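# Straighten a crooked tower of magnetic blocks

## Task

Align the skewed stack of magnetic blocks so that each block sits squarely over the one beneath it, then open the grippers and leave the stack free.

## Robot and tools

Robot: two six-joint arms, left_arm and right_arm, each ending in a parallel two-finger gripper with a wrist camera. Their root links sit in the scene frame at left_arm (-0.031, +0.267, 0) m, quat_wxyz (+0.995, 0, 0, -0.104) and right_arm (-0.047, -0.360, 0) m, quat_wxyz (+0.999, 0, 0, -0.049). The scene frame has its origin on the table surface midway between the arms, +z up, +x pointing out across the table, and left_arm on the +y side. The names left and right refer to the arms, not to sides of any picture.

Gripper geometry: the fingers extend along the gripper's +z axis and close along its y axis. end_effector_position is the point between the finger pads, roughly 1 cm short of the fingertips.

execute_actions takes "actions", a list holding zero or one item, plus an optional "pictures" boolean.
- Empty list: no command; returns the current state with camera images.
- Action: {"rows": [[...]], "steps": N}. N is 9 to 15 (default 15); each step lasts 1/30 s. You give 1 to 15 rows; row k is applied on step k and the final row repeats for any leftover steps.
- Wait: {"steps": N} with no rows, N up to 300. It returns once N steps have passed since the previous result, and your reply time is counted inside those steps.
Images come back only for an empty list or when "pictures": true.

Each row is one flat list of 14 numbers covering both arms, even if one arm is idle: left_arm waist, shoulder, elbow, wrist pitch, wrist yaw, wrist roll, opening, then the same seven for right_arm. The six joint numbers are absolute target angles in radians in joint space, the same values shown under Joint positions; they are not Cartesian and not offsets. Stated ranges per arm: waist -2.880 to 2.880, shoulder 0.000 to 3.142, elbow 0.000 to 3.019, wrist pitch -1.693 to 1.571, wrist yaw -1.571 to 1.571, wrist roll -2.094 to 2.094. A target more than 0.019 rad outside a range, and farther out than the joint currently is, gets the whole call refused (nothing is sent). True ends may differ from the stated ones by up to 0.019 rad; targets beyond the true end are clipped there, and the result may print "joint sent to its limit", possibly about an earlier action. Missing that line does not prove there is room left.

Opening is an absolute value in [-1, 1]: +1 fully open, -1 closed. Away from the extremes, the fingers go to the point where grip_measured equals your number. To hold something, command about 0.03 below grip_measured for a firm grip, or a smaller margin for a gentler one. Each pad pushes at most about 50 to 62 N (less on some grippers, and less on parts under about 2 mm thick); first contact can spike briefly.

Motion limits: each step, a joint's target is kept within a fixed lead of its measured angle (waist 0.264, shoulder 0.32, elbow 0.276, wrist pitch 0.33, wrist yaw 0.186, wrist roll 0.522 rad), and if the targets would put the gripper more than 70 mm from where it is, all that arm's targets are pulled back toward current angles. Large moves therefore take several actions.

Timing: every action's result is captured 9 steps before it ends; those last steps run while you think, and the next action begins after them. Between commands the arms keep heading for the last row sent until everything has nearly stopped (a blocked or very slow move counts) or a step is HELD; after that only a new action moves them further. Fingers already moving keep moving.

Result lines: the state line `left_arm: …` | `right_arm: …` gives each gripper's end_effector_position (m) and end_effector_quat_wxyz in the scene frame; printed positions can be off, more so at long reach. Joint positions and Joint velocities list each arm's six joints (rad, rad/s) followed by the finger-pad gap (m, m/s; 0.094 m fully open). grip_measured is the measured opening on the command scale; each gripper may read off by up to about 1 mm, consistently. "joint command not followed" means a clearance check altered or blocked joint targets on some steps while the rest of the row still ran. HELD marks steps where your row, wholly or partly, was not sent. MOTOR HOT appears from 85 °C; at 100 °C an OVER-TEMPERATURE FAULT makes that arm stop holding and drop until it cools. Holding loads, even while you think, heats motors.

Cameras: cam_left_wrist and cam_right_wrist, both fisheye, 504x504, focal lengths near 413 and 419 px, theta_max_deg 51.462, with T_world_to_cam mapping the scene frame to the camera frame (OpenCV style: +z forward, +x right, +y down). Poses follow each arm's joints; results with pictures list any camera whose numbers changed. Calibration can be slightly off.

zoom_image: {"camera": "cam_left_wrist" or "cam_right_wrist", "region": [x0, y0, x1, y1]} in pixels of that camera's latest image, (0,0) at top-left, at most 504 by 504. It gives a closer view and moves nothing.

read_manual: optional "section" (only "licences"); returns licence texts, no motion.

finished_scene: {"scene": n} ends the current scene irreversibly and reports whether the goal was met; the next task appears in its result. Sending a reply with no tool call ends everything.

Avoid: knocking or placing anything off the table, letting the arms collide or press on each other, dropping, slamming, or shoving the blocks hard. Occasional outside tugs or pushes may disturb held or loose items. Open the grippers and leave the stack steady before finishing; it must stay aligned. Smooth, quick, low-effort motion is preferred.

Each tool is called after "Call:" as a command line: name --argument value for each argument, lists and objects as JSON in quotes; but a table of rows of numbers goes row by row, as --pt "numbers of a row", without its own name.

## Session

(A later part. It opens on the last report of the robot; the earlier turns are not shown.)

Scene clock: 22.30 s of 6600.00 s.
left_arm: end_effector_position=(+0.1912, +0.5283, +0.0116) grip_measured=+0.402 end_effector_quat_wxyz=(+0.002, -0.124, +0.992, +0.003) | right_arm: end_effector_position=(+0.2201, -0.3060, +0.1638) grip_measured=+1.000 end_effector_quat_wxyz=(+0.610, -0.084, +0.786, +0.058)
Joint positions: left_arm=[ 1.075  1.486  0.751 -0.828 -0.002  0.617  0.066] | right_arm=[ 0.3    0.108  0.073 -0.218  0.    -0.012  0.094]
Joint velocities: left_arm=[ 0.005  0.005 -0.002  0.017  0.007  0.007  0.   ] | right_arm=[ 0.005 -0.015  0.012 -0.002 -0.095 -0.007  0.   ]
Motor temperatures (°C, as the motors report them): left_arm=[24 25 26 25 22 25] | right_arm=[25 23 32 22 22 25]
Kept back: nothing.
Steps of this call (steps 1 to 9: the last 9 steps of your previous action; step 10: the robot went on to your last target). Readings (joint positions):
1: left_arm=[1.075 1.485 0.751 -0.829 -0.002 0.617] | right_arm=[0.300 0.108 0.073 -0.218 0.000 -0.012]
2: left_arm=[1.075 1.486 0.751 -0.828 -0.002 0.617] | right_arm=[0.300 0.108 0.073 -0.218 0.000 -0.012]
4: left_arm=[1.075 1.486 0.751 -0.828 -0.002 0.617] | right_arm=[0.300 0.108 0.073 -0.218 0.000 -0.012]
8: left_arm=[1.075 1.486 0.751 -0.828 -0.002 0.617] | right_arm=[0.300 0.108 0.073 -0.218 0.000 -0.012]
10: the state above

Call:
execute_actions --actions '[{"rows":[[1.085,1.504,0.748,-0.815,0,0.625,0.35, 0.3,0.1,0.1,-0.2,0,0,1],[1.085,1.504,0.748,-0.815,0,0.625,0.3, 0.3,0.1,0.1,-0.2,0,0,1],[1.085,1.504,0.748,-0.815,0,0.625,0.25, 0.3,0.1,0.1,-0.2,0,0,1],[1.085,1.504,0.748,-0.815,0,0.625,0.2, 0.3,0.1,0.1,-0.2,0,0,1],[1.085,1.504,0.748,-0.815,0,0.625,0.16, 0.3,0.1,0.1,-0.2,0,0,1],[1.085,1.504,0.748,-0.815,0,0.625,0.12, 0.3,0.1,0.1,-0.2,0,0,1],[1.085,1.504,0.748,-0.815,0,0.625,0.08, 0.3,0.1,0.1,-0.2,0,0,1],[1.085,1.504,0.748,-0.815,0,0.625,0.04, 0.3,0.1,0.1,-0.2,0,0,1],[1.085,1.504,0.748,-0.815,0,0.625,0.01, 0.3,0.1,0.1,-0.2,0,0,1],[1.085,1.504,0.748,-0.815,0,0.625,-0.02, 0.3,0.1,0.1,-0.2,0,0,1],[1.085,1.504,0.748,-0.815,0,0.625,-0.05, 0.3,0.1,0.1,-0.2,0,0,1],[1.085,1.504,0.748,-0.815,0,0.625,-0.08, 0.3,0.1,0.1,-0.2,0,0,1],[1.085,1.504,0.748,-0.815,0,0.625,-0.11, 0.3,0.1,0.1,-0.2,0,0,1],[1.085,1.504,0.748,-0.815,0,0.625,-0.14, 0.3,0.1,0.1,-0.2,0,0,1],[1.085,1.504,0.748,-0.815,0,0.625,-0.17, 0.3,0.1,0.1,-0.2,0,0,1]]}]'

Call:
execute_actions --actions '[{"steps":20}]' --pictures true

Scene clock: 23.00 s of 6600.00 s.
left_arm: end_effector_position=(+0.1906, +0.5276, +0.0093) grip_measured=+0.141 end_effector_quat_wxyz=(-0.000, -0.124, +0.992, +0.001) | right_arm: end_effector_position=(+0.2201, -0.3060, +0.1638) grip_measured=+1.000 end_effector_quat_wxyz=(+0.610, -0.084, +0.786, +0.058)
Joint positions: left_arm=[ 1.075  1.494  0.751 -0.828 -0.002  0.618  0.054] | right_arm=[ 0.3    0.108  0.073 -0.218  0.    -0.012  0.094]
Joint velocities: left_arm=[-0.005  0.034  0.007  0.007 -0.007 -0.022 -0.04 ] | right_arm=[-0.005 -0.005 -0.002 -0.007  0.022 -0.066  0.   ]
Motor temperatures (°C, as the motors report them): left_arm=[24 25 26 25 22 25] | right_arm=[25 23 33 22 22 25]
Steps of this call (steps 1 to 15: the robot went on to your last target; steps 16 to 21: the first 6 steps of this action). Readings (joint positions):
16: left_arm=[1.075 1.487 0.751 -0.828 -0.002 0.618] | right_arm=[0.300 0.108 0.073 -0.218 0.000 -0.012]
17: left_arm=[1.075 1.488 0.751 -0.828 -0.002 0.618] | right_arm=[0.300 0.108 0.073 -0.218 0.000 -0.012]
19: left_arm=[1.075 1.491 0.751 -0.828 -0.002 0.618] | right_arm=[0.300 0.108 0.073 -0.218 0.000 -0.012]
21: the state above

Scene clock: 23.67 s of 6600.00 s.
left_arm: end_effector_position=(+0.1912, +0.5270, +0.0088) grip_measured=-0.083 end_effector_quat_wxyz=(+0.001, -0.124, +0.992, -0.001) | right_arm: end_effector_position=(+0.2201, -0.3060, +0.1638) grip_measured=+1.000 end_effector_quat_wxyz=(+0.610, -0.084, +0.786, +0.058)
Joint positions: left_arm=[ 1.075  1.495  0.751 -0.827  0.003  0.618  0.043] | right_arm=[ 0.3    0.108  0.073 -0.218  0.    -0.012  0.094]
Joint velocities: left_arm=[ 0.005 -0.005 -0.007 -0.022 -0.081 -0.007 -0.001] | right_arm=[-0.015 -0.015  0.007  0.002 -0.095 -0.007  0.   ]
Motor temperatures (°C, as the motors report them): left_arm=[24 25 26 25 22 25] | right_arm=[25 23 33 22 22 25]
Kept back: nothing.
Steps of this call (steps 1 to 9: the last 9 steps of your previous action; steps 10 to 15: the robot went on to your last target; steps 16 to 20: nothing new was sent). Readings (joint positions):
1: left_arm=[1.075 1.494 0.751 -0.828 -0.002 0.618] | right_arm=[0.300 0.108 0.073 -0.218 0.000 -0.012]
2: left_arm=[1.075 1.495 0.751 -0.828 -0.002 0.618] | right_arm=[0.300 0.108 0.073 -0.218 0.000 -0.012]
4: left_arm=[1.075 1.495 0.751 -0.828 0.001 0.618] | right_arm=[0.300 0.108 0.073 -0.218 0.000 -0.012]
8: left_arm=[1.075 1.495 0.751 -0.827 0.003 0.618] | right_arm=[0.300 0.108 0.073 -0.218 0.000 -0.012]
20: the state above
All arms were judged still, so your last target was given up. Only a new action makes them travel on or press farther. Fingers that are still opening or closing keep moving.
camera_calibration (this result's frames):
cam_left_wrist: T_world_to_cam=[[0.262235, -0.964974, -0.00765835, 0.457701], [-0.774858, -0.215287, 0.594346, 0.263141], [-0.575177, -0.149924, -0.804173, 0.320161], [0, 0, 0, 1]] pos_world=[0.26802, 0.546321, 0.104573]
cam_right_wrist: T_world_to_cam=[[0.192206, -0.980886, 0.0303148, -0.351453], [-0.757926, -0.167998, -0.630337, 0.224027], [0.623382, 0.0981781, -0.77573, 0.145131], [0, 0, 0, 1]] pos_world=[0.146875, -0.321348, 0.26445]

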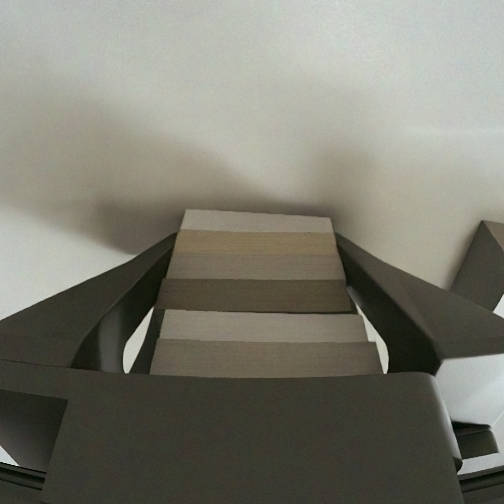

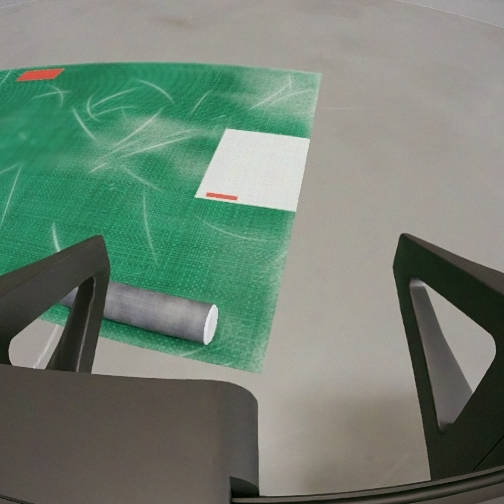

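Call:
execute_actions --actions '[{"rows":[[1.085,1.504,0.748,-0.815,0,0.625,0.4, 0.3,0.1,0.1,-0.2,0,0,1],[1.085,1.504,0.748,-0.815,0,0.625,0.4, 0.3,0.1,0.1,-0.2,0,0,1],[1.085,1.504,0.748,-0.815,0,0.625,0.4, 0.3,0.1,0.1,-0.2,0,0,1],[1.085,1.504,0.748,-0.815,0,0.625,0.4, 0.3,0.1,0.1,-0.2,0,0,1],[1.085,1.504,0.748,-0.815,0,-0.96,0.4, 0.3,0.1,0.1,-0.2,0,0,1]]}]'

Call:
execute_actions --actions '[{"steps":32}]'

Call:
execute_actions --actions '[{"rows":[[1.085,1.504,0.748,-0.815,0,-0.96,0.1, 0.3,0.1,0.1,-0.2,0,0,1],[1.085,1.504,0.748,-0.815,0,-0.96,-0.1, 0.3,0.1,0.1,-0.2,0,0,1],[1.085,1.504,0.748,-0.815,0,-0.96,-0.2, 0.3,0.1,0.1,-0.2,0,0,1],[1.085,1.504,0.748,-0.815,0,-0.96,-0.25, 0.3,0.1,0.1,-0.2,0,0,1],[1.085,1.504,0.748,-0.815,0,-0.96,-0.29, 0.3,0.1,0.1,-0.2,0,0,1],[1.085,1.504,0.748,-0.815,0,-0.96,-0.32, 0.3,0.1,0.1,-0.2,0,0,1],[1.085,1.504,0.748,-0.815,0,-0.96,-0.35, 0.3,0.1,0.1,-0.2,0,0,1],[1.085,1.504,0.748,-0.815,0,-0.96,-0.38, 0.3,0.1,0.1,-0.2,0,0,1],[1.085,1.504,0.748,-0.815,0,-0.96,-0.4, 0.3,0.1,0.1,-0.2,0,0,1],[1.085,1.504,0.748,-0.815,0,-0.96,-0.42, 0.3,0.1,0.1,-0.2,0,0,1],[1.085,1.504,0.748,-0.815,0,-0.96,-0.44, 0.3,0.1,0.1,-0.2,0,0,1],[1.085,1.504,0.748,-0.815,0,-0.96,-0.46, 0.3,0.1,0.1,-0.2,0,0,1],[1.085,1.504,0.748,-0.815,0,-0.96,-0.48, 0.3,0.1,0.1,-0.2,0,0,1]]}]'

Call:
execute_actions --actions '[{"steps":20}]' --pictures true

Scene clock: 24.67 s of 6600.00 s.
left_arm: end_effector_position=(+0.1912, +0.5271, +0.0088) grip_measured=+0.397 end_effector_quat_wxyz=(+0.001, -0.211, +0.978, -0.001) | right_arm: end_effector_position=(+0.2201, -0.3060, +0.1638) grip_measured=+1.000 end_effector_quat_wxyz=(+0.610, -0.084, +0.786, +0.058)
Joint positions: left_arm=[ 1.075  1.495  0.751 -0.827  0.002  0.442  0.066] | right_arm=[ 0.3    0.108  0.073 -0.218  0.    -0.012  0.094]
Joint velocities: left_arm=[-0.005 -0.015 -0.007 -0.007 -0.022 -2.835  0.   ] | right_arm=[-0.005 -0.005  0.002 -0.017 -0.007 -0.007  0.   ]
Motor temperatures (°C, as the motors report them): left_arm=[24 25 26 25 22 25] | right_arm=[25 23 33 22 22 25]
Steps of this call (steps 1 to 24: nothing new was sent; steps 25 to 30: the first 6 steps of this action). Readings (joint positions):
25: left_arm=[1.075 1.495 0.751 -0.827 0.003 0.618] | right_arm=[0.300 0.108 0.073 -0.218 0.000 -0.012]
26: left_arm=[1.075 1.495 0.751 -0.827 0.003 0.618] | right_arm=[0.300 0.108 0.073 -0.218 0.000 -0.012]
28: left_arm=[1.075 1.495 0.751 -0.827 0.003 0.618] | right_arm=[0.300 0.108 0.073 -0.218 0.000 -0.012]
30: the state above

Scene clock: 25.73 s of 6600.00 s.
left_arm: end_effector_position=(+0.1912, +0.5271, +0.0088) grip_measured=+0.398 end_effector_quat_wxyz=(+0.000, +0.788, -0.615, +0.001) | right_arm: end_effector_position=(+0.2201, -0.3060, +0.1638) grip_measured=+1.000 end_effector_quat_wxyz=(+0.610, -0.084, +0.786, +0.058)
Joint positions: left_arm=[ 1.075  1.495  0.751 -0.827  0.002 -0.95   0.066] | right_arm=[ 0.3    0.108  0.073 -0.218  0.    -0.012  0.094]
Joint velocities: left_arm=[-0.024 -0.015  0.027 -0.002  0.022  0.022 -0.001] | right_arm=[-0.024  0.005 -0.007 -0.017 -0.081  0.007  0.   ]
Motor temperatures (°C, as the motors report them): left_arm=[24 25 26 25 22 25] | right_arm=[25 23 33 22 22 25]
Kept back: nothing.
Steps of this call (steps 1 to 9: the last 9 steps of your previous action; steps 10 to 32: the robot went on to your last target). Readings (joint positions):
1: left_arm=[1.075 1.495 0.751 -0.827 0.002 0.343] | right_arm=[0.300 0.108 0.073 -0.218 0.000 -0.012]
2: left_arm=[1.075 1.495 0.751 -0.827 0.002 0.245] | right_arm=[0.300 0.108 0.073 -0.218 0.000 -0.012]
4: left_arm=[1.075 1.495 0.751 -0.827 0.002 0.048] | right_arm=[0.300 0.108 0.073 -0.218 0.000 -0.012]
8: left_arm=[1.075 1.495 0.751 -0.827 0.002 -0.347] | right_arm=[0.300 0.108 0.073 -0.218 0.000 -0.012]
32: the state above

Scene clock: 25.93 s of 6600.00 s.
left_arm: end_effector_position=(+0.1912, +0.5271, +0.0088) grip_measured=-0.302 end_effector_quat_wxyz=(+0.000, +0.789, -0.615, +0.001) | right_arm: end_effector_position=(+0.2201, -0.3060, +0.1638) grip_measured=+1.000 end_effector_quat_wxyz=(+0.610, -0.084, +0.786, +0.058)
Joint positions: left_arm=[ 1.075  1.495  0.751 -0.827  0.002 -0.952  0.033] | right_arm=[ 0.3    0.108  0.073 -0.218  0.    -0.012  0.094]
Joint velocities: left_arm=[-0.005 -0.005  0.007 -0.022 -0.037  0.051 -0.033] | right_arm=[ 0.005  0.005 -0.012 -0.002 -0.037  0.037  0.   ]
Motor temperatures (°C, as the motors report them): left_arm=[24 25 26 25 22 25] | right_arm=[25 23 33 22 22 25]
Steps of this call (steps 1 to 6: the first 6 steps of this action). Readings (joint positions):
1: left_arm=[1.075 1.495 0.751 -0.827 0.002 -0.950] | right_arm=[0.300 0.108 0.073 -0.218 0.000 -0.012]
2: left_arm=[1.075 1.495 0.751 -0.827 0.002 -0.951] | right_arm=[0.300 0.108 0.073 -0.218 0.000 -0.012]
4: left_arm=[1.075 1.495 0.751 -0.827 0.002 -0.951] | right_arm=[0.300 0.108 0.073 -0.218 0.000 -0.012]
6: the state above

Scene clock: 26.60 s of 6600.00 s.
left_arm: end_effector_position=(+0.1896, +0.5266, +0.0079) grip_measured=-0.436 end_effector_quat_wxyz=(+0.001, +0.789, -0.614, -0.001) | right_arm: end_effector_position=(+0.2201, -0.3060, +0.1638) grip_measured=+1.000 end_effector_quat_wxyz=(+0.610, -0.084, +0.786, +0.058)
Joint positions: left_arm=[ 1.076  1.495  0.748 -0.827 -0.002 -0.952  0.026] | right_arm=[ 0.3    0.108  0.073 -0.218  0.    -0.012  0.094]
Joint velocities: left_arm=[ 0.005  0.005  0.017 -0.022 -0.051 -0.022 -0.001] | right_arm=[ 0.005 -0.005 -0.017 -0.007 -0.037 -0.007  0.   ]
Motor temperatures (°C, as the motors report them): left_arm=[24 25 26 25 22 25] | right_arm=[25 23 33 22 22 25]
Kept back: nothing.
Steps of this call (steps 1 to 9: the last 9 steps of your previous action; steps 10 to 15: the robot went on to your last target; steps 16 to 20: nothing new was sent). Readings (joint positions):
1: left_arm=[1.075 1.495 0.751 -0.827 0.001 -0.952] | right_arm=[0.300 0.108 0.073 -0.218 0.000 -0.012]
2: left_arm=[1.076 1.495 0.750 -0.827 -0.001 -0.952] | right_arm=[0.300 0.108 0.073 -0.218 0.000 -0.012]
4: left_arm=[1.076 1.495 0.748 -0.827 -0.002 -0.952] | right_arm=[0.300 0.108 0.073 -0.218 0.000 -0.012]
8: left_arm=[1.076 1.495 0.748 -0.827 -0.002 -0.952] | right_arm=[0.300 0.108 0.073 -0.218 0.000 -0.012]
20: the state above
All arms were judged still, so your last target was given up. Only a new action makes them travel on or press farther. Fingers that are still opening or closing keep moving.
camera_calibration (this result's frames):
cam_left_wrist: T_world_to_cam=[[0.964986, 0.261955, -0.0134974, -0.3216], [0.218289, -0.773468, 0.595061, 0.367971], [0.145439, -0.577171, -0.803568, 0.40686], [0, 0, 0, 1]] pos_world=[0.170842, 0.603687, 0.103633]
cam_right_wrist: T_world_to_cam=[[0.192206, -0.980886, 0.0303148, -0.351453], [-0.757926, -0.167998, -0.630337, 0.224027], [0.623382, 0.0981781, -0.77573, 0.145131], [0, 0, 0, 1]] pos_world=[0.146875, -0.321348, 0.26445]

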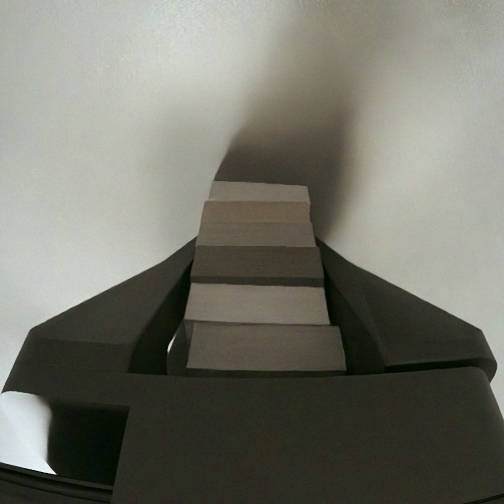

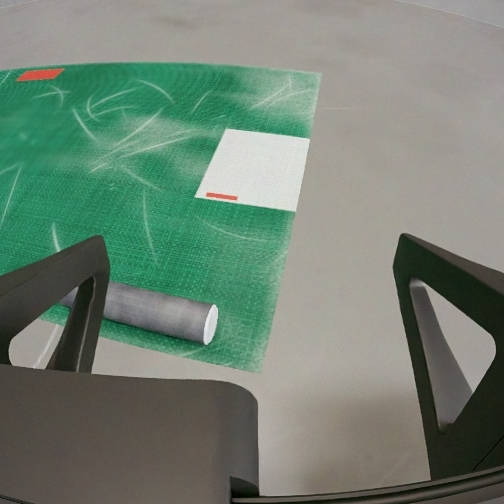

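Call:
execute_actions --actions '[{"rows":[[1.085,1.504,0.748,-0.815,0,-0.96,-0.36, 0.3,0.1,0.1,-0.2,0,0,1],[1.085,1.504,0.748,-0.815,0,-0.96,-0.36, 0.3,0.1,0.1,-0.2,0,0,1],[1.085,1.514,0.748,-0.803,0,-0.96,-0.36, 0.3,0.1,0.1,-0.2,0,0,1],[1.085,1.514,0.748,-0.803,0,-0.96,-0.36, 0.3,0.1,0.1,-0.2,0,0,1],[1.085,1.514,0.748,-0.803,0,-0.96,-0.36, 0.3,0.1,0.1,-0.2,0,0,1],[1.085,1.514,0.748,-0.803,0,-0.96,-0.36, 0.3,0.1,0.1,-0.2,0,0,1],[1.085,1.514,0.748,-0.803,0,-0.96,-0.36, 0.3,0.1,0.1,-0.2,0,0,1],[1.085,1.514,0.748,-0.803,0,-0.96,-0.36, 0.3,0.1,0.1,-0.2,0,0,1],[1.085,1.514,0.748,-0.803,0,-0.96,-0.36, 0.3,0.1,0.1,-0.2,0,0,1],[1.085,1.514,0.748,-0.803,0,-0.96,-0.36, 0.3,0.1,0.1,-0.2,0,0,1],[1.085,1.514,0.748,-0.803,0,-0.96,-0.39, 0.3,0.1,0.1,-0.2,0,0,1],[1.085,1.514,0.748,-0.803,0,-0.96,-0.42, 0.3,0.1,0.1,-0.2,0,0,1],[1.085,1.514,0.748,-0.803,0,-0.96,-0.44, 0.3,0.1,0.1,-0.2,0,0,1],[1.085,1.514,0.748,-0.803,0,-0.96,-0.46, 0.3,0.1,0.1,-0.2,0,0,1],[1.085,1.514,0.748,-0.803,0,-0.96,-0.48, 0.3,0.1,0.1,-0.2,0,0,1]]}]'

Call:
execute_actions --actions '[{"steps":20}]' --pictures true

Scene clock: 27.53 s of 6600.00 s.
left_arm: end_effector_position=(+0.1903, +0.5274, +0.0062) grip_measured=-0.362 end_effector_quat_wxyz=(+0.001, +0.789, -0.614, -0.001) | right_arm: end_effector_position=(+0.2201, -0.3060, +0.1638) grip_measured=+1.000 end_effector_quat_wxyz=(+0.610, -0.084, +0.786, +0.058)
Joint positions: left_arm=[ 1.076  1.5    0.748 -0.82  -0.002 -0.953  0.03 ] | right_arm=[ 0.3    0.108  0.073 -0.218  0.    -0.012  0.094]
Joint velocities: left_arm=[-0.005  0.063 -0.032 -0.007  0.007 -0.066  0.001] | right_arm=[-0.015 -0.024 -0.022 -0.017 -0.022 -0.081  0.   ]
Motor temperatures (°C, as the motors report them): left_arm=[24 25 26 25 22 25] | right_arm=[25 23 33 22 22 25]
Steps of this call (steps 1 to 22: nothing new was sent; steps 23 to 28: the first 6 steps of this action). Readings (joint positions):
23: left_arm=[1.076 1.495 0.748 -0.827 -0.002 -0.952] | right_arm=[0.300 0.108 0.073 -0.218 0.000 -0.012]
24: left_arm=[1.076 1.495 0.748 -0.827 -0.002 -0.952] | right_arm=[0.300 0.108 0.073 -0.218 0.000 -0.012]
26: left_arm=[1.076 1.497 0.748 -0.822 -0.002 -0.952] | right_arm=[0.300 0.108 0.073 -0.218 0.000 -0.012]
28: the state above

Scene clock: 28.20 s of 6600.00 s.
left_arm: end_effector_position=(+0.1903, +0.5275, +0.0061) grip_measured=-0.437 end_effector_quat_wxyz=(+0.000, +0.789, -0.614, -0.001) | right_arm: end_effector_position=(+0.2201, -0.3060, +0.1638) grip_measured=+1.000 end_effector_quat_wxyz=(+0.610, -0.084, +0.786, +0.058)
Joint positions: left_arm=[ 1.076  1.501  0.748 -0.819 -0.002 -0.953  0.026] | right_arm=[ 0.3    0.108  0.073 -0.218  0.    -0.012  0.094]
Joint velocities: left_arm=[ 0.015 -0.015 -0.002  0.007 -0.051  0.022  0.   ] | right_arm=[-0.005 -0.005 -0.007  0.002 -0.051  0.037  0.   ]
Motor temperatures (°C, as the motors report them): left_arm=[24 25 26 25 22 25] | right_arm=[25 23 33 22 22 25]
Kept back: nothing.
Steps of this call (steps 1 to 9: the last 9 steps of your previous action; steps 10 to 15: the robot went on to your last target; steps 16 to 20: nothing new was sent). Readings (joint positions):
1: left_arm=[1.076 1.501 0.748 -0.820 -0.002 -0.953] | right_arm=[0.300 0.108 0.073 -0.218 0.000 -0.012]
2: left_arm=[1.076 1.501 0.748 -0.820 -0.002 -0.953] | right_arm=[0.300 0.108 0.073 -0.218 0.000 -0.012]
4: left_arm=[1.076 1.501 0.748 -0.820 -0.002 -0.953] | right_arm=[0.300 0.108 0.073 -0.218 0.000 -0.012]
8: left_arm=[1.076 1.501 0.748 -0.819 -0.002 -0.953] | right_arm=[0.300 0.108 0.073 -0.218 0.000 -0.012]
20: the state above
All arms were judged still, so your last target was given up. Only a new action makes them travel on or press farther. Fingers that are still opening or closing keep moving.
camera_calibration (this result's frames):
cam_left_wrist: T_world_to_cam=[[0.964801, 0.26271, -0.0119239, -0.322961], [0.218145, -0.774167, 0.594204, 0.369986], [0.146872, -0.57589, -0.804226, 0.404847], [0, 0, 0, 1]] pos_world=[0.171422, 0.604424, 0.101891]
cam_right_wrist: T_world_to_cam=[[0.192206, -0.980886, 0.0303148, -0.351453], [-0.757926, -0.167998, -0.630337, 0.224027], [0.623382, 0.0981781, -0.77573, 0.145131], [0, 0, 0, 1]] pos_world=[0.146875, -0.321348, 0.26445]

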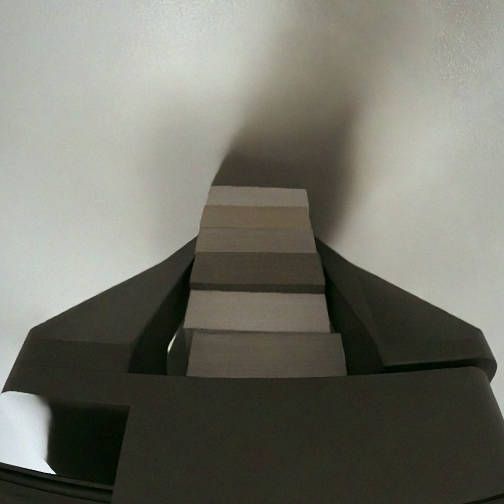

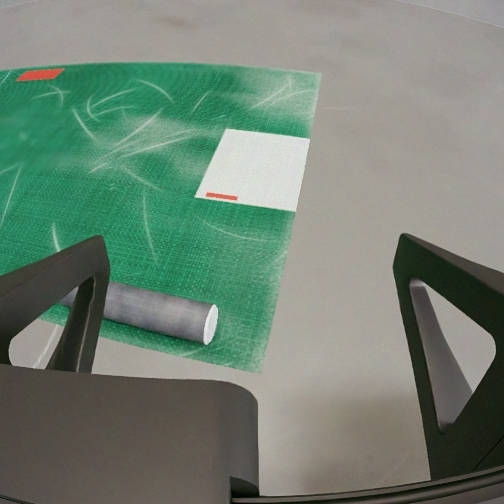

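Call:
execute_actions --actions '[{"rows":[[1.085,1.508,0.748,-0.803,0,-0.915,-0.47, 0.3,0.1,0.1,-0.2,0,0,1]]}]'

Call:
execute_actions --actions '[{"steps":12}]' --pictures true

Call:
zoom_image --camera "cam_left_wrist" --region '[150, 160, 370, 380]'

Scene clock: 28.87 s of 6600.00 s.
left_arm: end_effector_position=(+0.1904, +0.5276, +0.0061) grip_measured=-0.437 end_effector_quat_wxyz=(+0.000, +0.783, -0.622, -0.001) | right_arm: end_effector_position=(+0.2201, -0.3060, +0.1638) grip_measured=+1.000 end_effector_quat_wxyz=(+0.610, -0.084, +0.786, +0.058)
Joint positions: left_arm=[ 1.076  1.501  0.748 -0.819 -0.002 -0.932  0.026] | right_arm=[ 0.3    0.108  0.073 -0.218  0.    -0.012  0.094]
Joint velocities: left_arm=[ 0.005  0.005  0.007 -0.017  0.051  0.037 -0.   ] | right_arm=[-0.024 -0.005 -0.007 -0.002 -0.007 -0.022  0.   ]
Motor temperatures (°C, as the motors report them): left_arm=[24 25 26 25 22 25] | right_arm=[25 23 34 22 22 25]
Steps of this call (steps 1 to 14: nothing new was sent; steps 15 to 20: the first 6 steps of this action). Readings (joint positions):
15: left_arm=[1.076 1.501 0.748 -0.819 -0.002 -0.949] | right_arm=[0.300 0.108 0.073 -0.218 0.000 -0.012]
16: left_arm=[1.076 1.501 0.748 -0.819 -0.002 -0.944] | right_arm=[0.300 0.108 0.073 -0.218 0.000 -0.012]
18: left_arm=[1.076 1.501 0.748 -0.819 -0.002 -0.937] | right_arm=[0.300 0.108 0.073 -0.218 0.000 -0.012]
20: the state above

Scene clock: 29.27 s of 6600.00 s.
left_arm: end_effector_position=(+0.1905, +0.5276, +0.0061) grip_measured=-0.437 end_effector_quat_wxyz=(+0.000, +0.781, -0.625, -0.001) | right_arm: end_effector_position=(+0.2201, -0.3060, +0.1638) grip_measured=+1.000 end_effector_quat_wxyz=(+0.610, -0.084, +0.786, +0.058)
Joint positions: left_arm=[ 1.076  1.501  0.748 -0.818 -0.002 -0.925  0.026] | right_arm=[ 0.3    0.108  0.073 -0.218  0.    -0.012  0.094]
Joint velocities: left_arm=[-0.024  0.005 -0.017 -0.027  0.007  0.007  0.   ] | right_arm=[ 0.015 -0.005  0.012  0.017 -0.051  0.051  0.   ]
Motor temperatures (°C, as the motors report them): left_arm=[24 25 26 25 22 25] | right_arm=[25 23 34 22 22 25]
Kept back: nothing.
Steps of this call (steps 1 to 9: the last 9 steps of your previous action; steps 10 to 12: the robot went on to your last target). Readings (joint positions):
1: left_arm=[1.076 1.501 0.748 -0.818 -0.002 -0.931] | right_arm=[0.300 0.108 0.073 -0.218 0.000 -0.012]
2: left_arm=[1.076 1.501 0.748 -0.818 -0.002 -0.930] | right_arm=[0.300 0.108 0.073 -0.218 0.000 -0.012]
4: left_arm=[1.076 1.501 0.748 -0.818 -0.002 -0.928] | right_arm=[0.300 0.108 0.073 -0.218 0.000 -0.012]
8: left_arm=[1.076 1.501 0.748 -0.818 -0.002 -0.926] | right_arm=[0.300 0.108 0.073 -0.218 0.000 -0.012]
12: the state above
camera_calibration (this result's frames):
cam_left_wrist: T_world_to_cam=[[0.971658, 0.236121, -0.0113381, -0.310396], [0.196519, -0.780177, 0.593889, 0.377363], [0.131384, -0.579285, -0.804467, 0.409655], [0, 0, 0, 1]] pos_world=[0.173618, 0.605007, 0.101923]
cam_right_wrist: T_world_to_cam=[[0.192206, -0.980886, 0.0303148, -0.351453], [-0.757926, -0.167998, -0.630337, 0.224027], [0.623382, 0.0981781, -0.77573, 0.145131], [0, 0, 0, 1]] pos_world=[0.146875, -0.321348, 0.26445]

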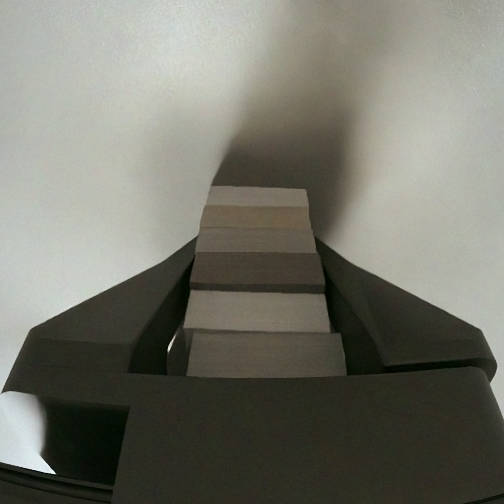

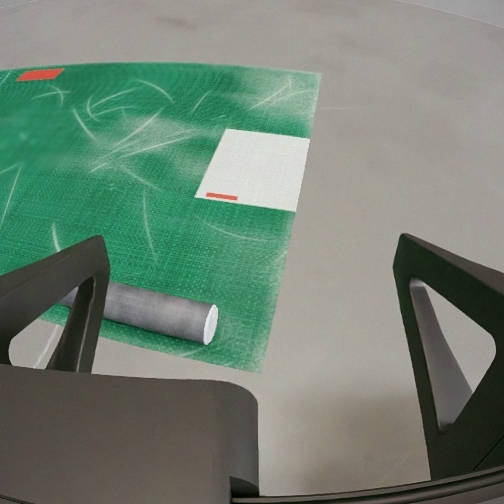

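Region (150, 160, 370, 380) of cam_left_wrist's 504x504 image, scaled by 2.291, with more detail than that image has.

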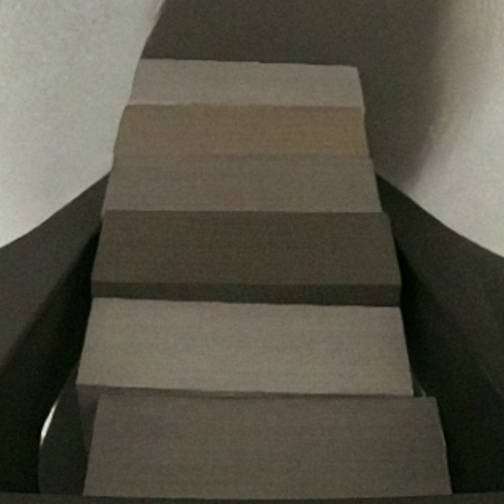

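Call:
execute_actions --actions '[{"rows":[[1.085,1.5,0.77,-0.82,0,-0.915,-0.3, 0.3,0.1,0.1,-0.2,0,0,1],[1.085,1.5,0.77,-0.82,0,-0.915,-0.3, 0.3,0.1,0.1,-0.2,0,0,1],[1.085,1.49,0.77,-0.83,0,-0.915,-0.3, 0.3,0.1,0.1,-0.2,0,0,1],[1.085,1.482,0.775,-0.842,0,-0.915,-0.3, 0.3,0.1,0.1,-0.2,0,0,1],[1.085,1.474,0.779,-0.854,0,-0.915,-0.3, 0.3,0.1,0.1,-0.2,0,0,1],[1.085,1.466,0.783,-0.866,0,-0.915,-0.3, 0.3,0.1,0.1,-0.2,0,0,1],[1.085,1.458,0.787,-0.878,0,-0.915,-0.3, 0.3,0.1,0.1,-0.2,0,0,1],[1.085,1.45,0.791,-0.89,0,-0.915,-0.3, 0.3,0.1,0.1,-0.2,0,0,1],[1.085,1.445,0.795,-0.897,0,-0.915,-0.3, 0.3,0.1,0.1,-0.2,0,0,1]]}]'

Call:
execute_actions --actions '[{"steps":15}]' --pictures true

Scene clock: 30.60 s of 6600.00 s.
left_arm: end_effector_position=(+0.1882, +0.5248, +0.0070) grip_measured=-0.302 end_effector_quat_wxyz=(+0.007, +0.780, -0.626, -0.001) | right_arm: end_effector_position=(+0.2201, -0.3060, +0.1638) grip_measured=+1.000 end_effector_quat_wxyz=(+0.610, -0.084, +0.786, +0.058)
Joint positions: left_arm=[ 1.076  1.498  0.748 -0.834 -0.001 -0.923  0.033] | right_arm=[ 0.3    0.108  0.073 -0.218  0.    -0.012  0.094]
Joint velocities: left_arm=[ 0.005 -0.063 -0.007 -0.188  0.022  0.022  0.   ] | right_arm=[ 0.005 -0.015 -0.017  0.017  0.022  0.007  0.   ]
Motor temperatures (°C, as the motors report them): left_arm=[24 25 26 25 22 25] | right_arm=[25 23 34 22 22 25]
Steps of this call (steps 1 to 15: the robot went on to your last target; steps 16 to 34: nothing new was sent; steps 35 to 40: the first 6 steps of this action). Readings (joint positions):
35: left_arm=[1.076 1.501 0.748 -0.818 -0.002 -0.924] | right_arm=[0.300 0.108 0.073 -0.218 0.000 -0.012]
36: left_arm=[1.076 1.501 0.748 -0.818 -0.002 -0.924] | right_arm=[0.300 0.108 0.073 -0.218 0.000 -0.012]
38: left_arm=[1.076 1.500 0.748 -0.821 -0.002 -0.924] | right_arm=[0.300 0.108 0.073 -0.218 0.000 -0.012]
40: the state above

Scene clock: 31.10 s of 6600.00 s.
left_arm: end_effector_position=(+0.1847, +0.5201, +0.0203) grip_measured=-0.302 end_effector_quat_wxyz=(+0.010, +0.780, -0.626, +0.000) | right_arm: end_effector_position=(+0.2201, -0.3060, +0.1638) grip_measured=+1.000 end_effector_quat_wxyz=(+0.610, -0.084, +0.786, +0.058)
Joint positions: left_arm=[ 1.076  1.459  0.752 -0.884  0.001 -0.922  0.033] | right_arm=[ 0.3    0.108  0.073 -0.218  0.    -0.012  0.094]
Joint velocities: left_arm=[-0.015  0.005  0.007 -0.007 -0.007  0.022  0.001] | right_arm=[-0.005  0.005 -0.017 -0.022 -0.037 -0.066  0.   ]
Motor temperatures (°C, as the motors report them): left_arm=[24 25 26 25 22 25] | right_arm=[25 23 34 22 22 25]
Kept back: nothing.
Steps of this call (steps 1 to 9: the last 9 steps of your previous action; steps 10 to 15: the robot went on to your last target). Readings (joint positions):
1: left_arm=[1.076 1.496 0.748 -0.843 -0.000 -0.923] | right_arm=[0.300 0.108 0.073 -0.218 0.000 -0.012]
2: left_arm=[1.076 1.491 0.749 -0.851 0.000 -0.923] | right_arm=[0.300 0.108 0.073 -0.218 0.000 -0.012]
4: left_arm=[1.076 1.479 0.749 -0.869 0.001 -0.923] | right_arm=[0.300 0.108 0.073 -0.218 0.000 -0.012]
8: left_arm=[1.076 1.460 0.751 -0.882 0.001 -0.922] | right_arm=[0.300 0.108 0.073 -0.218 0.000 -0.012]
15: the state above
camera_calibration (this result's frames):
cam_left_wrist: T_world_to_cam=[[0.97216, 0.23286, -0.0260866, -0.300963], [0.200789, -0.770492, 0.605, 0.358134], [0.120781, -0.593395, -0.795798, 0.42666], [0, 0, 0, 1]] pos_world=[0.169142, 0.5992, 0.115013]
cam_right_wrist: T_world_to_cam=[[0.192206, -0.980886, 0.0303148, -0.351453], [-0.757926, -0.167998, -0.630337, 0.224027], [0.623382, 0.0981781, -0.77573, 0.145131], [0, 0, 0, 1]] pos_world=[0.146875, -0.321348, 0.26445]

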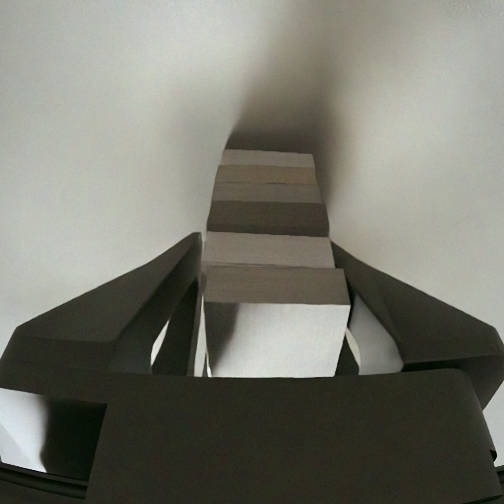

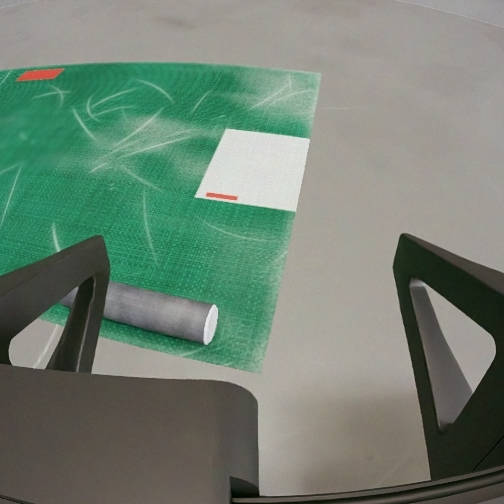

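Call:
execute_actions --actions '[{"rows":[[1.085,1.445,0.81,-0.897,0,-0.915,-0.2, 0.3,0.1,0.1,-0.2,0,0,1],[1.085,1.445,0.81,-0.897,0,-0.915,-0.2, 0.3,0.1,0.1,-0.2,0,0,1],[1.085,1.445,0.81,-0.897,0,-0.915,-0.2, 0.3,0.1,0.1,-0.2,0,0,1],[1.085,1.445,0.81,-0.897,0,-0.915,-0.2, 0.3,0.1,0.1,-0.2,0,0,1],[1.085,1.445,0.81,-0.897,0,-0.915,-0.2, 0.3,0.1,0.1,-0.2,0,0,1],[1.085,1.445,0.81,-0.897,0,-0.915,-0.2, 0.3,0.1,0.1,-0.2,0,0,1],[1.085,1.445,0.81,-0.897,0,-0.915,-0.25, 0.3,0.1,0.1,-0.2,0,0,1],[1.085,1.445,0.81,-0.897,0,-0.915,-0.29, 0.3,0.1,0.1,-0.2,0,0,1],[1.085,1.445,0.81,-0.897,0,-0.915,-0.32, 0.3,0.1,0.1,-0.2,0,0,1],[1.085,1.445,0.81,-0.897,0,-0.915,-0.35, 0.3,0.1,0.1,-0.2,0,0,1],[1.085,1.445,0.81,-0.897,0,-0.915,-0.38, 0.3,0.1,0.1,-0.2,0,0,1],[1.085,1.445,0.81,-0.897,0,-0.915,-0.41, 0.3,0.1,0.1,-0.2,0,0,1],[1.085,1.445,0.81,-0.897,0,-0.915,-0.43, 0.3,0.1,0.1,-0.2,0,0,1],[1.085,1.445,0.81,-0.897,0,-0.915,-0.45, 0.3,0.1,0.1,-0.2,0,0,1],[1.085,1.445,0.81,-0.897,0,-0.915,-0.47, 0.3,0.1,0.1,-0.2,0,0,1]]}]'

Call:
execute_actions --actions '[{"steps":18}]' --pictures true

Call:
execute_actions --actions '[{"rows":[[1.085,1.445,0.81,-0.897,0,-0.915,0.4, 0.3,0.1,0.1,-0.2,0,0,1],[1.085,1.445,0.81,-0.897,0,-0.915,0.4, 0.3,0.1,0.1,-0.2,0,0,1],[1.085,1.445,0.81,-0.897,0,-0.915,0.4, 0.3,0.1,0.1,-0.2,0,0,1],[1.085,1.445,0.81,-0.897,0,-0.915,0.4, 0.3,0.1,0.1,-0.2,0,0,1],[1.085,1.445,0.81,-0.897,0,-0.915,0.4, 0.3,0.1,0.1,-0.2,0,0,1],[1.085,1.445,0.81,-0.897,0,0.656,0.4, 0.3,0.1,0.1,-0.2,0,0,1]]}]'

Call:
execute_actions --actions '[{"steps":34}]'

Call:
execute_actions --actions '[{"rows":[[1.085,1.445,0.81,-0.897,0,0.656,0.25, 0.3,0.1,0.1,-0.2,0,0,1],[1.085,1.445,0.81,-0.897,0,0.656,0.17, 0.3,0.1,0.1,-0.2,0,0,1],[1.085,1.445,0.81,-0.897,0,0.656,0.13, 0.3,0.1,0.1,-0.2,0,0,1],[1.085,1.445,0.81,-0.897,0,0.656,0.1, 0.3,0.1,0.1,-0.2,0,0,1],[1.085,1.445,0.81,-0.897,0,0.656,0.07, 0.3,0.1,0.1,-0.2,0,0,1],[1.085,1.445,0.81,-0.897,0,0.656,0.04, 0.3,0.1,0.1,-0.2,0,0,1],[1.085,1.445,0.81,-0.897,0,0.656,0.01, 0.3,0.1,0.1,-0.2,0,0,1],[1.085,1.445,0.81,-0.897,0,0.656,-0.02, 0.3,0.1,0.1,-0.2,0,0,1],[1.085,1.445,0.81,-0.897,0,0.656,-0.05, 0.3,0.1,0.1,-0.2,0,0,1],[1.085,1.445,0.81,-0.897,0,0.656,-0.07, 0.3,0.1,0.1,-0.2,0,0,1],[1.085,1.445,0.81,-0.897,0,0.656,-0.09, 0.3,0.1,0.1,-0.2,0,0,1],[1.085,1.445,0.81,-0.897,0,0.656,-0.11, 0.3,0.1,0.1,-0.2,0,0,1],[1.085,1.445,0.81,-0.897,0,0.656,-0.13, 0.3,0.1,0.1,-0.2,0,0,1]]}]'

Call:
execute_actions --actions '[{"steps":18}]' --pictures true

Scene clock: 32.87 s of 6600.00 s.
left_arm: end_effector_position=(+0.1874, +0.5233, +0.0232) grip_measured=-0.202 end_effector_quat_wxyz=(+0.007, +0.780, -0.626, +0.000) | right_arm: end_effector_position=(+0.2201, -0.3060, +0.1638) grip_measured=+1.000 end_effector_quat_wxyz=(+0.610, -0.084, +0.786, +0.058)
Joint positions: left_arm=[ 1.076  1.459  0.762 -0.887  0.001 -0.922  0.037] | right_arm=[ 0.3    0.108  0.073 -0.218  0.    -0.012  0.094]
Joint velocities: left_arm=[-0.005 -0.005  0.032  0.012 -0.007 -0.037  0.   ] | right_arm=[ 0.005 -0.015  0.017  0.007 -0.066  0.081  0.   ]
Motor temperatures (°C, as the motors report them): left_arm=[24 25 27 25 22 25] | right_arm=[25 23 34 22 22 25]
Steps of this call (steps 1 to 15: the robot went on to your last target; steps 16 to 47: nothing new was sent; steps 48 to 53: the first 6 steps of this action). Readings (joint positions):
48: left_arm=[1.076 1.459 0.753 -0.884 0.001 -0.922] | right_arm=[0.300 0.108 0.073 -0.218 0.000 -0.012]
49: left_arm=[1.076 1.459 0.754 -0.886 0.001 -0.922] | right_arm=[0.300 0.108 0.073 -0.218 0.000 -0.012]
51: left_arm=[1.076 1.459 0.758 -0.887 0.001 -0.922] | right_arm=[0.300 0.108 0.073 -0.218 0.000 -0.012]
53: the state above

Scene clock: 33.47 s of 6600.00 s.
left_arm: end_effector_position=(+0.1873, +0.5236, +0.0238) grip_measured=-0.439 end_effector_quat_wxyz=(+0.007, +0.780, -0.626, -0.001) | right_arm: end_effector_position=(+0.2201, -0.3060, +0.1638) grip_measured=+1.000 end_effector_quat_wxyz=(+0.610, -0.084, +0.786, +0.058)
Joint positions: left_arm=[ 1.076  1.459  0.763 -0.89  -0.001 -0.922  0.026] | right_arm=[ 0.3    0.108  0.073 -0.218  0.    -0.012  0.094]
Joint velocities: left_arm=[ 0.005 -0.005  0.017 -0.002 -0.066 -0.037  0.001] | right_arm=[ 0.005 -0.015  0.002 -0.002 -0.095 -0.007  0.   ]
Motor temperatures (°C, as the motors report them): left_arm=[24 25 27 25 22 25] | right_arm=[25 23 34 22 22 25]
Kept back: nothing.
Steps of this call (steps 1 to 9: the last 9 steps of your previous action; steps 10 to 15: the robot went on to your last target; steps 16 to 18: nothing new was sent). Readings (joint positions):
1: left_arm=[1.076 1.459 0.763 -0.887 0.001 -0.922] | right_arm=[0.300 0.108 0.073 -0.218 0.000 -0.012]
2: left_arm=[1.076 1.459 0.763 -0.887 0.001 -0.922] | right_arm=[0.300 0.108 0.073 -0.218 0.000 -0.012]
4: left_arm=[1.076 1.459 0.763 -0.887 0.001 -0.922] | right_arm=[0.300 0.108 0.073 -0.218 0.000 -0.012]
8: left_arm=[1.076 1.459 0.763 -0.890 -0.001 -0.922] | right_arm=[0.300 0.108 0.073 -0.218 0.000 -0.012]
18: the state above
All arms were judged still, so your last target was given up. Only a new action makes them travel on or press farther. Fingers that are still opening or closing keep moving.
camera_calibration (this result's frames):
cam_left_wrist: T_world_to_cam=[[0.972312, 0.232593, -0.0225911, -0.30414], [0.199108, -0.773947, 0.601134, 0.360467], [0.122335, -0.588988, -0.798829, 0.428631], [0, 0, 0, 1]] pos_world=[0.17151, 0.602182, 0.118843]
cam_right_wrist: T_world_to_cam=[[0.192206, -0.980886, 0.0303148, -0.351453], [-0.757926, -0.167998, -0.630337, 0.224027], [0.623382, 0.0981781, -0.77573, 0.145131], [0, 0, 0, 1]] pos_world=[0.146875, -0.321348, 0.26445]

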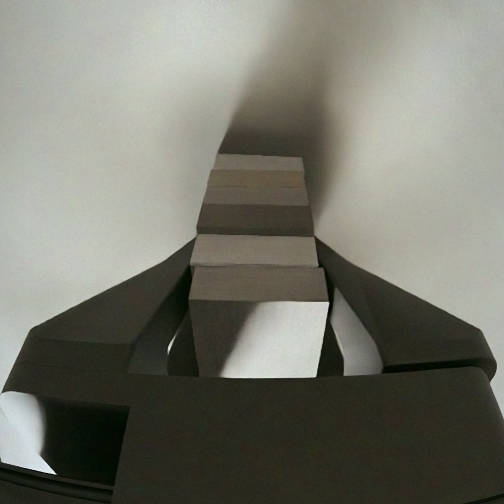

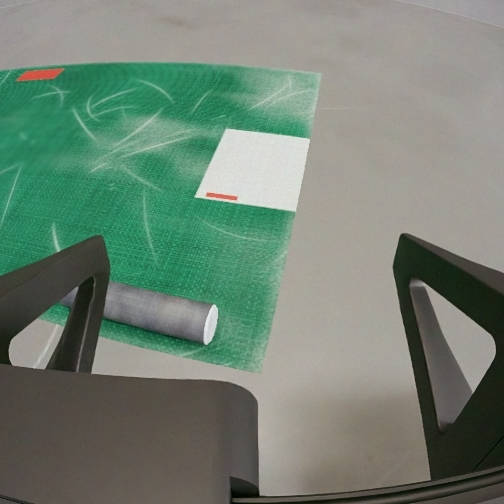

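Scene clock: 33.67 s of 6600.00 s.
left_arm: end_effector_position=(+0.1874, +0.5238, +0.0239) grip_measured=+0.396 end_effector_quat_wxyz=(+0.007, +0.755, -0.656, -0.001) | right_arm: end_effector_position=(+0.2201, -0.3060, +0.1638) grip_measured=+1.000 end_effector_quat_wxyz=(+0.610, -0.084, +0.786, +0.058)
Joint positions: left_arm=[ 1.076  1.459  0.764 -0.89  -0.001 -0.845  0.066] | right_arm=[ 0.3    0.108  0.073 -0.218  0.    -0.012  0.094]
Joint velocities: left_arm=[-0.005 -0.015  0.022 -0.007 -0.022  2.996  0.003] | right_arm=[-0.015 -0.015 -0.007 -0.027  0.007  0.007  0.   ]
Motor temperatures (°C, as the motors report them): left_arm=[24 25 27 25 22 25] | right_arm=[25 23 34 22 22 25]
Steps of this call (steps 1 to 6: the first 6 steps of this action). Readings (joint positions):
1: left_arm=[1.076 1.459 0.763 -0.890 -0.001 -0.922] | right_arm=[0.300 0.108 0.073 -0.218 0.000 -0.012]
2: left_arm=[1.076 1.459 0.764 -0.890 -0.001 -0.922] | right_arm=[0.300 0.108 0.073 -0.218 0.000 -0.012]
4: left_arm=[1.076 1.459 0.764 -0.890 -0.001 -0.922] | right_arm=[0.300 0.108 0.073 -0.218 0.000 -0.012]
6: the state above

Scene clock: 34.80 s of 6600.00 s.
left_arm: end_effector_position=(+0.1874, +0.5238, +0.0239) grip_measured=+0.398 end_effector_quat_wxyz=(-0.006, -0.110, +0.994, -0.004) | right_arm: end_effector_position=(+0.2201, -0.3060, +0.1638) grip_measured=+1.000 end_effector_quat_wxyz=(+0.610, -0.084, +0.786, +0.058)
Joint positions: left_arm=[ 1.076  1.459  0.764 -0.89  -0.001  0.646  0.066] | right_arm=[ 0.3    0.108  0.073 -0.218  0.    -0.012  0.094]
Joint velocities: left_arm=[ 0.005 -0.005 -0.002  0.002  0.007 -0.051  0.001] | right_arm=[-0.015 -0.015 -0.002 -0.002 -0.022 -0.037  0.   ]
Motor temperatures (°C, as the motors report them): left_arm=[24 26 27 25 22 25] | right_arm=[25 23 34 22 22 25]
Kept back: nothing.
Steps of this call (steps 1 to 9: the last 9 steps of your previous action; steps 10 to 34: the robot went on to your last target). Readings (joint positions):
1: left_arm=[1.076 1.459 0.764 -0.890 -0.001 -0.745] | right_arm=[0.300 0.108 0.073 -0.218 0.000 -0.012]
2: left_arm=[1.076 1.459 0.764 -0.890 -0.001 -0.646] | right_arm=[0.300 0.108 0.073 -0.218 0.000 -0.012]
4: left_arm=[1.076 1.459 0.764 -0.890 -0.001 -0.449] | right_arm=[0.300 0.108 0.073 -0.218 0.000 -0.012]
8: left_arm=[1.076 1.459 0.764 -0.890 -0.001 -0.055] | right_arm=[0.300 0.108 0.073 -0.218 0.000 -0.012]
34: the state above

Scene clock: 35.00 s of 6600.00 s.
left_arm: end_effector_position=(+0.1874, +0.5238, +0.0239) grip_measured=+0.056 end_effector_quat_wxyz=(-0.006, -0.109, +0.994, -0.004) | right_arm: end_effector_position=(+0.2201, -0.3060, +0.1638) grip_measured=+1.000 end_effector_quat_wxyz=(+0.610, -0.084, +0.786, +0.058)
Joint positions: left_arm=[ 1.076  1.459  0.764 -0.89  -0.001  0.648  0.05 ] | right_arm=[ 0.3    0.108  0.073 -0.218  0.    -0.012  0.094]
Joint velocities: left_arm=[-0.015 -0.015  0.007 -0.007  0.051 -0.007 -0.029] | right_arm=[-0.005 -0.034  0.002 -0.007 -0.007 -0.022  0.   ]
Motor temperatures (°C, as the motors report them): left_arm=[24 26 27 25 22 25] | right_arm=[25 23 34 22 22 25]
Steps of this call (steps 1 to 6: the first 6 steps of this action). Readings (joint positions):
1: left_arm=[1.076 1.459 0.764 -0.890 -0.001 0.647] | right_arm=[0.300 0.108 0.073 -0.218 0.000 -0.012]
2: left_arm=[1.076 1.459 0.764 -0.890 -0.001 0.647] | right_arm=[0.300 0.108 0.073 -0.218 0.000 -0.012]
4: left_arm=[1.076 1.459 0.764 -0.890 -0.001 0.648] | right_arm=[0.300 0.108 0.073 -0.218 0.000 -0.012]
6: the state above

Scene clock: 35.60 s of 6600.00 s.
left_arm: end_effector_position=(+0.1871, +0.5240, +0.0239) grip_measured=-0.084 end_effector_quat_wxyz=(-0.006, -0.109, +0.994, -0.004) | right_arm: end_effector_position=(+0.2201, -0.3060, +0.1638) grip_measured=+1.000 end_effector_quat_wxyz=(+0.610, -0.084, +0.786, +0.058)
Joint positions: left_arm=[ 1.076  1.459  0.764 -0.89  -0.003  0.649  0.043] | right_arm=[ 0.3    0.108  0.073 -0.218  0.    -0.012  0.094]
Joint velocities: left_arm=[ 0.005 -0.005  0.017 -0.007 -0.051 -0.022 -0.001] | right_arm=[-0.015 -0.005 -0.012  0.007  0.007  0.022  0.   ]
Motor temperatures (°C, as the motors report them): left_arm=[24 26 27 25 22 25] | right_arm=[25 23 34 22 22 25]
Kept back: nothing.
Steps of this call (steps 1 to 9: the last 9 steps of your previous action; steps 10 to 15: the robot went on to your last target; steps 16 to 18: nothing new was sent). Readings (joint positions):
1: left_arm=[1.076 1.459 0.764 -0.890 -0.001 0.648] | right_arm=[0.300 0.108 0.073 -0.218 0.000 -0.012]
2: left_arm=[1.076 1.459 0.764 -0.890 -0.002 0.648] | right_arm=[0.300 0.108 0.073 -0.218 0.000 -0.012]
4: left_arm=[1.076 1.459 0.764 -0.890 -0.003 0.649] | right_arm=[0.300 0.108 0.073 -0.218 0.000 -0.012]
8: left_arm=[1.076 1.459 0.764 -0.890 -0.003 0.649] | right_arm=[0.300 0.108 0.073 -0.218 0.000 -0.012]
18: the state above
All arms were judged still, so your last target was given up. Only a new action makes them travel on or press farther. Fingers that are still opening or closing keep moving.
camera_calibration (this result's frames):
cam_left_wrist: T_world_to_cam=[[0.233668, -0.972309, -0.00390162, 0.4651], [-0.773115, -0.188228, 0.605693, 0.235576], [-0.589655, -0.138515, -0.795689, 0.326033], [0, 0, 0, 1]] pos_world=[0.265695, 0.541723, 0.118548]
cam_right_wrist: T_world_to_cam=[[0.192206, -0.980886, 0.0303148, -0.351453], [-0.757926, -0.167998, -0.630337, 0.224027], [0.623382, 0.0981781, -0.77573, 0.145131], [0, 0, 0, 1]] pos_world=[0.146875, -0.321348, 0.26445]

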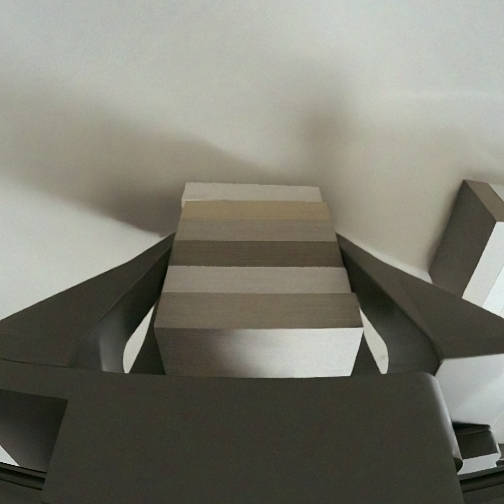

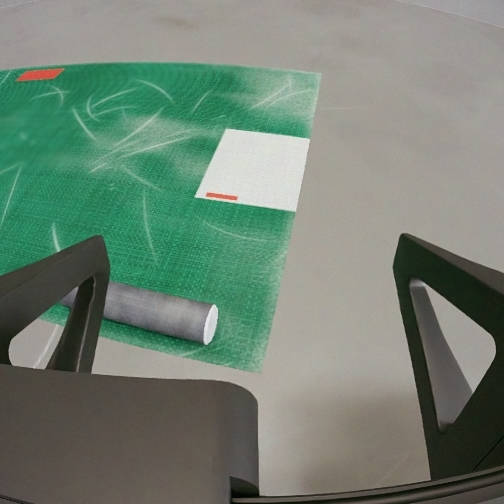

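Call:
execute_actions --actions '[{"rows":[[1.085,1.46,0.77,-0.89,0,0.656,0.15, 0.3,0.1,0.1,-0.2,0,0,1],[1.085,1.46,0.77,-0.89,0,0.656,0.15, 0.3,0.1,0.1,-0.2,0,0,1],[1.085,1.47,0.762,-0.875,0,0.656,0.15, 0.3,0.1,0.1,-0.2,0,0,1],[1.085,1.476,0.756,-0.86,0,0.656,0.15, 0.3,0.1,0.1,-0.2,0,0,1],[1.085,1.482,0.75,-0.845,0,0.656,0.15, 0.3,0.1,0.1,-0.2,0,0,1],[1.085,1.488,0.744,-0.83,0,0.656,0.15, 0.3,0.1,0.1,-0.2,0,0,1],[1.085,1.494,0.739,-0.815,0,0.656,0.15, 0.3,0.1,0.1,-0.2,0,0,1],[1.085,1.499,0.734,-0.803,0,0.656,0.15, 0.3,0.1,0.1,-0.2,0,0,1]]}]'

Call:
execute_actions --actions '[{"steps":15}]'

Call:
execute_actions --actions '[{"rows":[[1.085,1.499,0.734,-0.803,0,0.656,0.1, 0.3,0.1,0.1,-0.2,0,0,1],[1.085,1.499,0.734,-0.803,0,0.656,0.06, 0.3,0.1,0.1,-0.2,0,0,1],[1.085,1.499,0.734,-0.803,0,0.656,0.03, 0.3,0.1,0.1,-0.2,0,0,1],[1.085,1.499,0.734,-0.803,0,0.656,0.0, 0.3,0.1,0.1,-0.2,0,0,1],[1.085,1.499,0.734,-0.803,0,0.656,-0.03, 0.3,0.1,0.1,-0.2,0,0,1],[1.085,1.499,0.734,-0.803,0,0.656,-0.05, 0.3,0.1,0.1,-0.2,0,0,1],[1.085,1.499,0.734,-0.803,0,0.656,-0.07, 0.3,0.1,0.1,-0.2,0,0,1],[1.085,1.499,0.734,-0.803,0,0.656,-0.09, 0.3,0.1,0.1,-0.2,0,0,1],[1.085,1.499,0.734,-0.803,0,0.656,-0.11, 0.3,0.1,0.1,-0.2,0,0,1],[1.085,1.499,0.734,-0.803,0,0.656,-0.13, 0.3,0.1,0.1,-0.2,0,0,1]]}]'

Call:
execute_actions --actions '[{"steps":12}]' --pictures true

Scene clock: 36.90 s of 6600.00 s.
left_arm: end_effector_position=(+0.1887, +0.5259, +0.0208) grip_measured=+0.148 end_effector_quat_wxyz=(-0.001, -0.109, +0.994, +0.001) | right_arm: end_effector_position=(+0.2201, -0.3060, +0.1638) grip_measured=+1.000 end_effector_quat_wxyz=(+0.610, -0.084, +0.786, +0.058)
Joint positions: left_arm=[ 1.076  1.463  0.758 -0.866 -0.003  0.649  0.054] | right_arm=[ 0.3    0.108  0.073 -0.218  0.    -0.012  0.094]
Joint velocities: left_arm=[ 0.005  0.063 -0.105  0.379 -0.022 -0.066 -0.   ] | right_arm=[ 0.015  0.015  0.007 -0.037  0.125 -0.007  0.   ]
Motor temperatures (°C, as the motors report them): left_arm=[24 26 27 25 22 25] | right_arm=[25 23 35 22 22 25]
Steps of this call (steps 1 to 33: nothing new was sent; steps 34 to 39: the first 6 steps of this action). Readings (joint positions):
34: left_arm=[1.076 1.459 0.764 -0.890 -0.003 0.649] | right_arm=[0.300 0.108 0.073 -0.218 0.000 -0.012]
35: left_arm=[1.076 1.459 0.764 -0.890 -0.003 0.649] | right_arm=[0.300 0.108 0.073 -0.218 0.000 -0.012]
37: left_arm=[1.076 1.460 0.763 -0.886 -0.003 0.649] | right_arm=[0.300 0.108 0.073 -0.218 0.000 -0.012]
39: the state above

Scene clock: 37.40 s of 6600.00 s.
left_arm: end_effector_position=(+0.1880, +0.5250, +0.0060) grip_measured=+0.148 end_effector_quat_wxyz=(+0.000, -0.109, +0.994, +0.001) | right_arm: end_effector_position=(+0.2201, -0.3060, +0.1638) grip_measured=+1.000 end_effector_quat_wxyz=(+0.610, -0.084, +0.786, +0.058)
Joint positions: left_arm=[ 1.077  1.491  0.737 -0.815 -0.002  0.65   0.054] | right_arm=[ 0.3    0.108  0.073 -0.218  0.    -0.012  0.094]
Joint velocities: left_arm=[ 0.005 -0.005 -0.002  0.017 -0.037 -0.007 -0.002] | right_arm=[-0.015  0.015 -0.007 -0.002  0.037  0.007  0.   ]
Motor temperatures (°C, as the motors report them): left_arm=[24 26 27 25 22 25] | right_arm=[25 23 35 22 22 25]
Kept back: nothing.
Steps of this call (steps 1 to 9: the last 9 steps of your previous action; steps 10 to 15: the robot went on to your last target). Readings (joint positions):
1: left_arm=[1.076 1.467 0.754 -0.853 -0.003 0.649] | right_arm=[0.300 0.108 0.073 -0.218 0.000 -0.012]
2: left_arm=[1.076 1.472 0.749 -0.840 -0.003 0.649] | right_arm=[0.300 0.108 0.073 -0.218 0.000 -0.012]
4: left_arm=[1.076 1.484 0.741 -0.823 -0.003 0.649] | right_arm=[0.300 0.108 0.073 -0.218 0.000 -0.012]
8: left_arm=[1.077 1.491 0.737 -0.815 -0.002 0.649] | right_arm=[0.300 0.108 0.073 -0.218 0.000 -0.012]
15: the state above

Scene clock: 37.60 s of 6600.00 s.
left_arm: end_effector_position=(+0.1885, +0.5246, +0.0060) grip_measured=-0.037 end_effector_quat_wxyz=(+0.001, -0.108, +0.994, -0.000) | right_arm: end_effector_position=(+0.2201, -0.3060, +0.1638) grip_measured=+1.000 end_effector_quat_wxyz=(+0.610, -0.084, +0.786, +0.058)
Joint positions: left_arm=[ 1.077  1.491  0.737 -0.815  0.002  0.65   0.045] | right_arm=[ 0.3    0.108  0.073 -0.218  0.    -0.012  0.094]
Joint velocities: left_arm=[ 0.005 -0.005  0.012 -0.017  0.037 -0.051 -0.021] | right_arm=[ 0.015 -0.015  0.002  0.012 -0.037 -0.022  0.   ]
Motor temperatures (°C, as the motors report them): left_arm=[24 26 27 25 22 25] | right_arm=[25 23 35 22 22 25]
Steps of this call (steps 1 to 6: the first 6 steps of this action). Readings (joint positions):
1: left_arm=[1.077 1.491 0.737 -0.815 -0.000 0.650] | right_arm=[0.300 0.108 0.073 -0.218 0.000 -0.012]
2: left_arm=[1.077 1.491 0.737 -0.815 0.002 0.650] | right_arm=[0.300 0.108 0.073 -0.218 0.000 -0.012]
4: left_arm=[1.077 1.491 0.737 -0.815 0.003 0.650] | right_arm=[0.300 0.108 0.073 -0.218 0.000 -0.012]
6: the state above

Scene clock: 38.00 s of 6600.00 s.
left_arm: end_effector_position=(+0.1886, +0.5247, +0.0060) grip_measured=-0.084 end_effector_quat_wxyz=(+0.002, -0.108, +0.994, -0.000) | right_arm: end_effector_position=(+0.2201, -0.3060, +0.1638) grip_measured=+1.000 end_effector_quat_wxyz=(+0.610, -0.084, +0.786, +0.058)
Joint positions: left_arm=[ 1.077  1.491  0.737 -0.814  0.002  0.65   0.043] | right_arm=[ 0.3    0.108  0.073 -0.218  0.    -0.012  0.094]
Joint velocities: left_arm=[-0.005  0.005 -0.012 -0.007 -0.051 -0.022  0.001] | right_arm=[ 0.005 -0.005  0.012 -0.002 -0.037 -0.007  0.   ]
Motor temperatures (°C, as the motors report them): left_arm=[24 26 27 25 22 25] | right_arm=[25 23 35 22 22 25]
Kept back: nothing.
Steps of this call (steps 1 to 9: the last 9 steps of your previous action; steps 10 to 12: the robot went on to your last target). Readings (joint positions):
1: left_arm=[1.077 1.491 0.737 -0.815 0.002 0.650] | right_arm=[0.300 0.108 0.073 -0.218 0.000 -0.012]
2: left_arm=[1.077 1.491 0.737 -0.815 0.002 0.650] | right_arm=[0.300 0.108 0.073 -0.218 0.000 -0.012]
4: left_arm=[1.077 1.491 0.737 -0.814 0.002 0.650] | right_arm=[0.300 0.108 0.073 -0.218 0.000 -0.012]
8: left_arm=[1.077 1.491 0.737 -0.814 0.002 0.650] | right_arm=[0.300 0.108 0.073 -0.218 0.000 -0.012]
12: the state above
camera_calibration (this result's frames):
cam_left_wrist: T_world_to_cam=[[0.232311, -0.972594, -0.00957915, 0.465739], [-0.782031, -0.192631, 0.592724, 0.251718], [-0.578325, -0.130205, -0.805349, 0.306366], [0, 0, 0, 1]] pos_world=[0.265835, 0.541354, 0.101994]
cam_right_wrist: T_world_to_cam=[[0.192206, -0.980886, 0.0303148, -0.351453], [-0.757926, -0.167998, -0.630337, 0.224027], [0.623382, 0.0981781, -0.77573, 0.145131], [0, 0, 0, 1]] pos_world=[0.146875, -0.321348, 0.26445]

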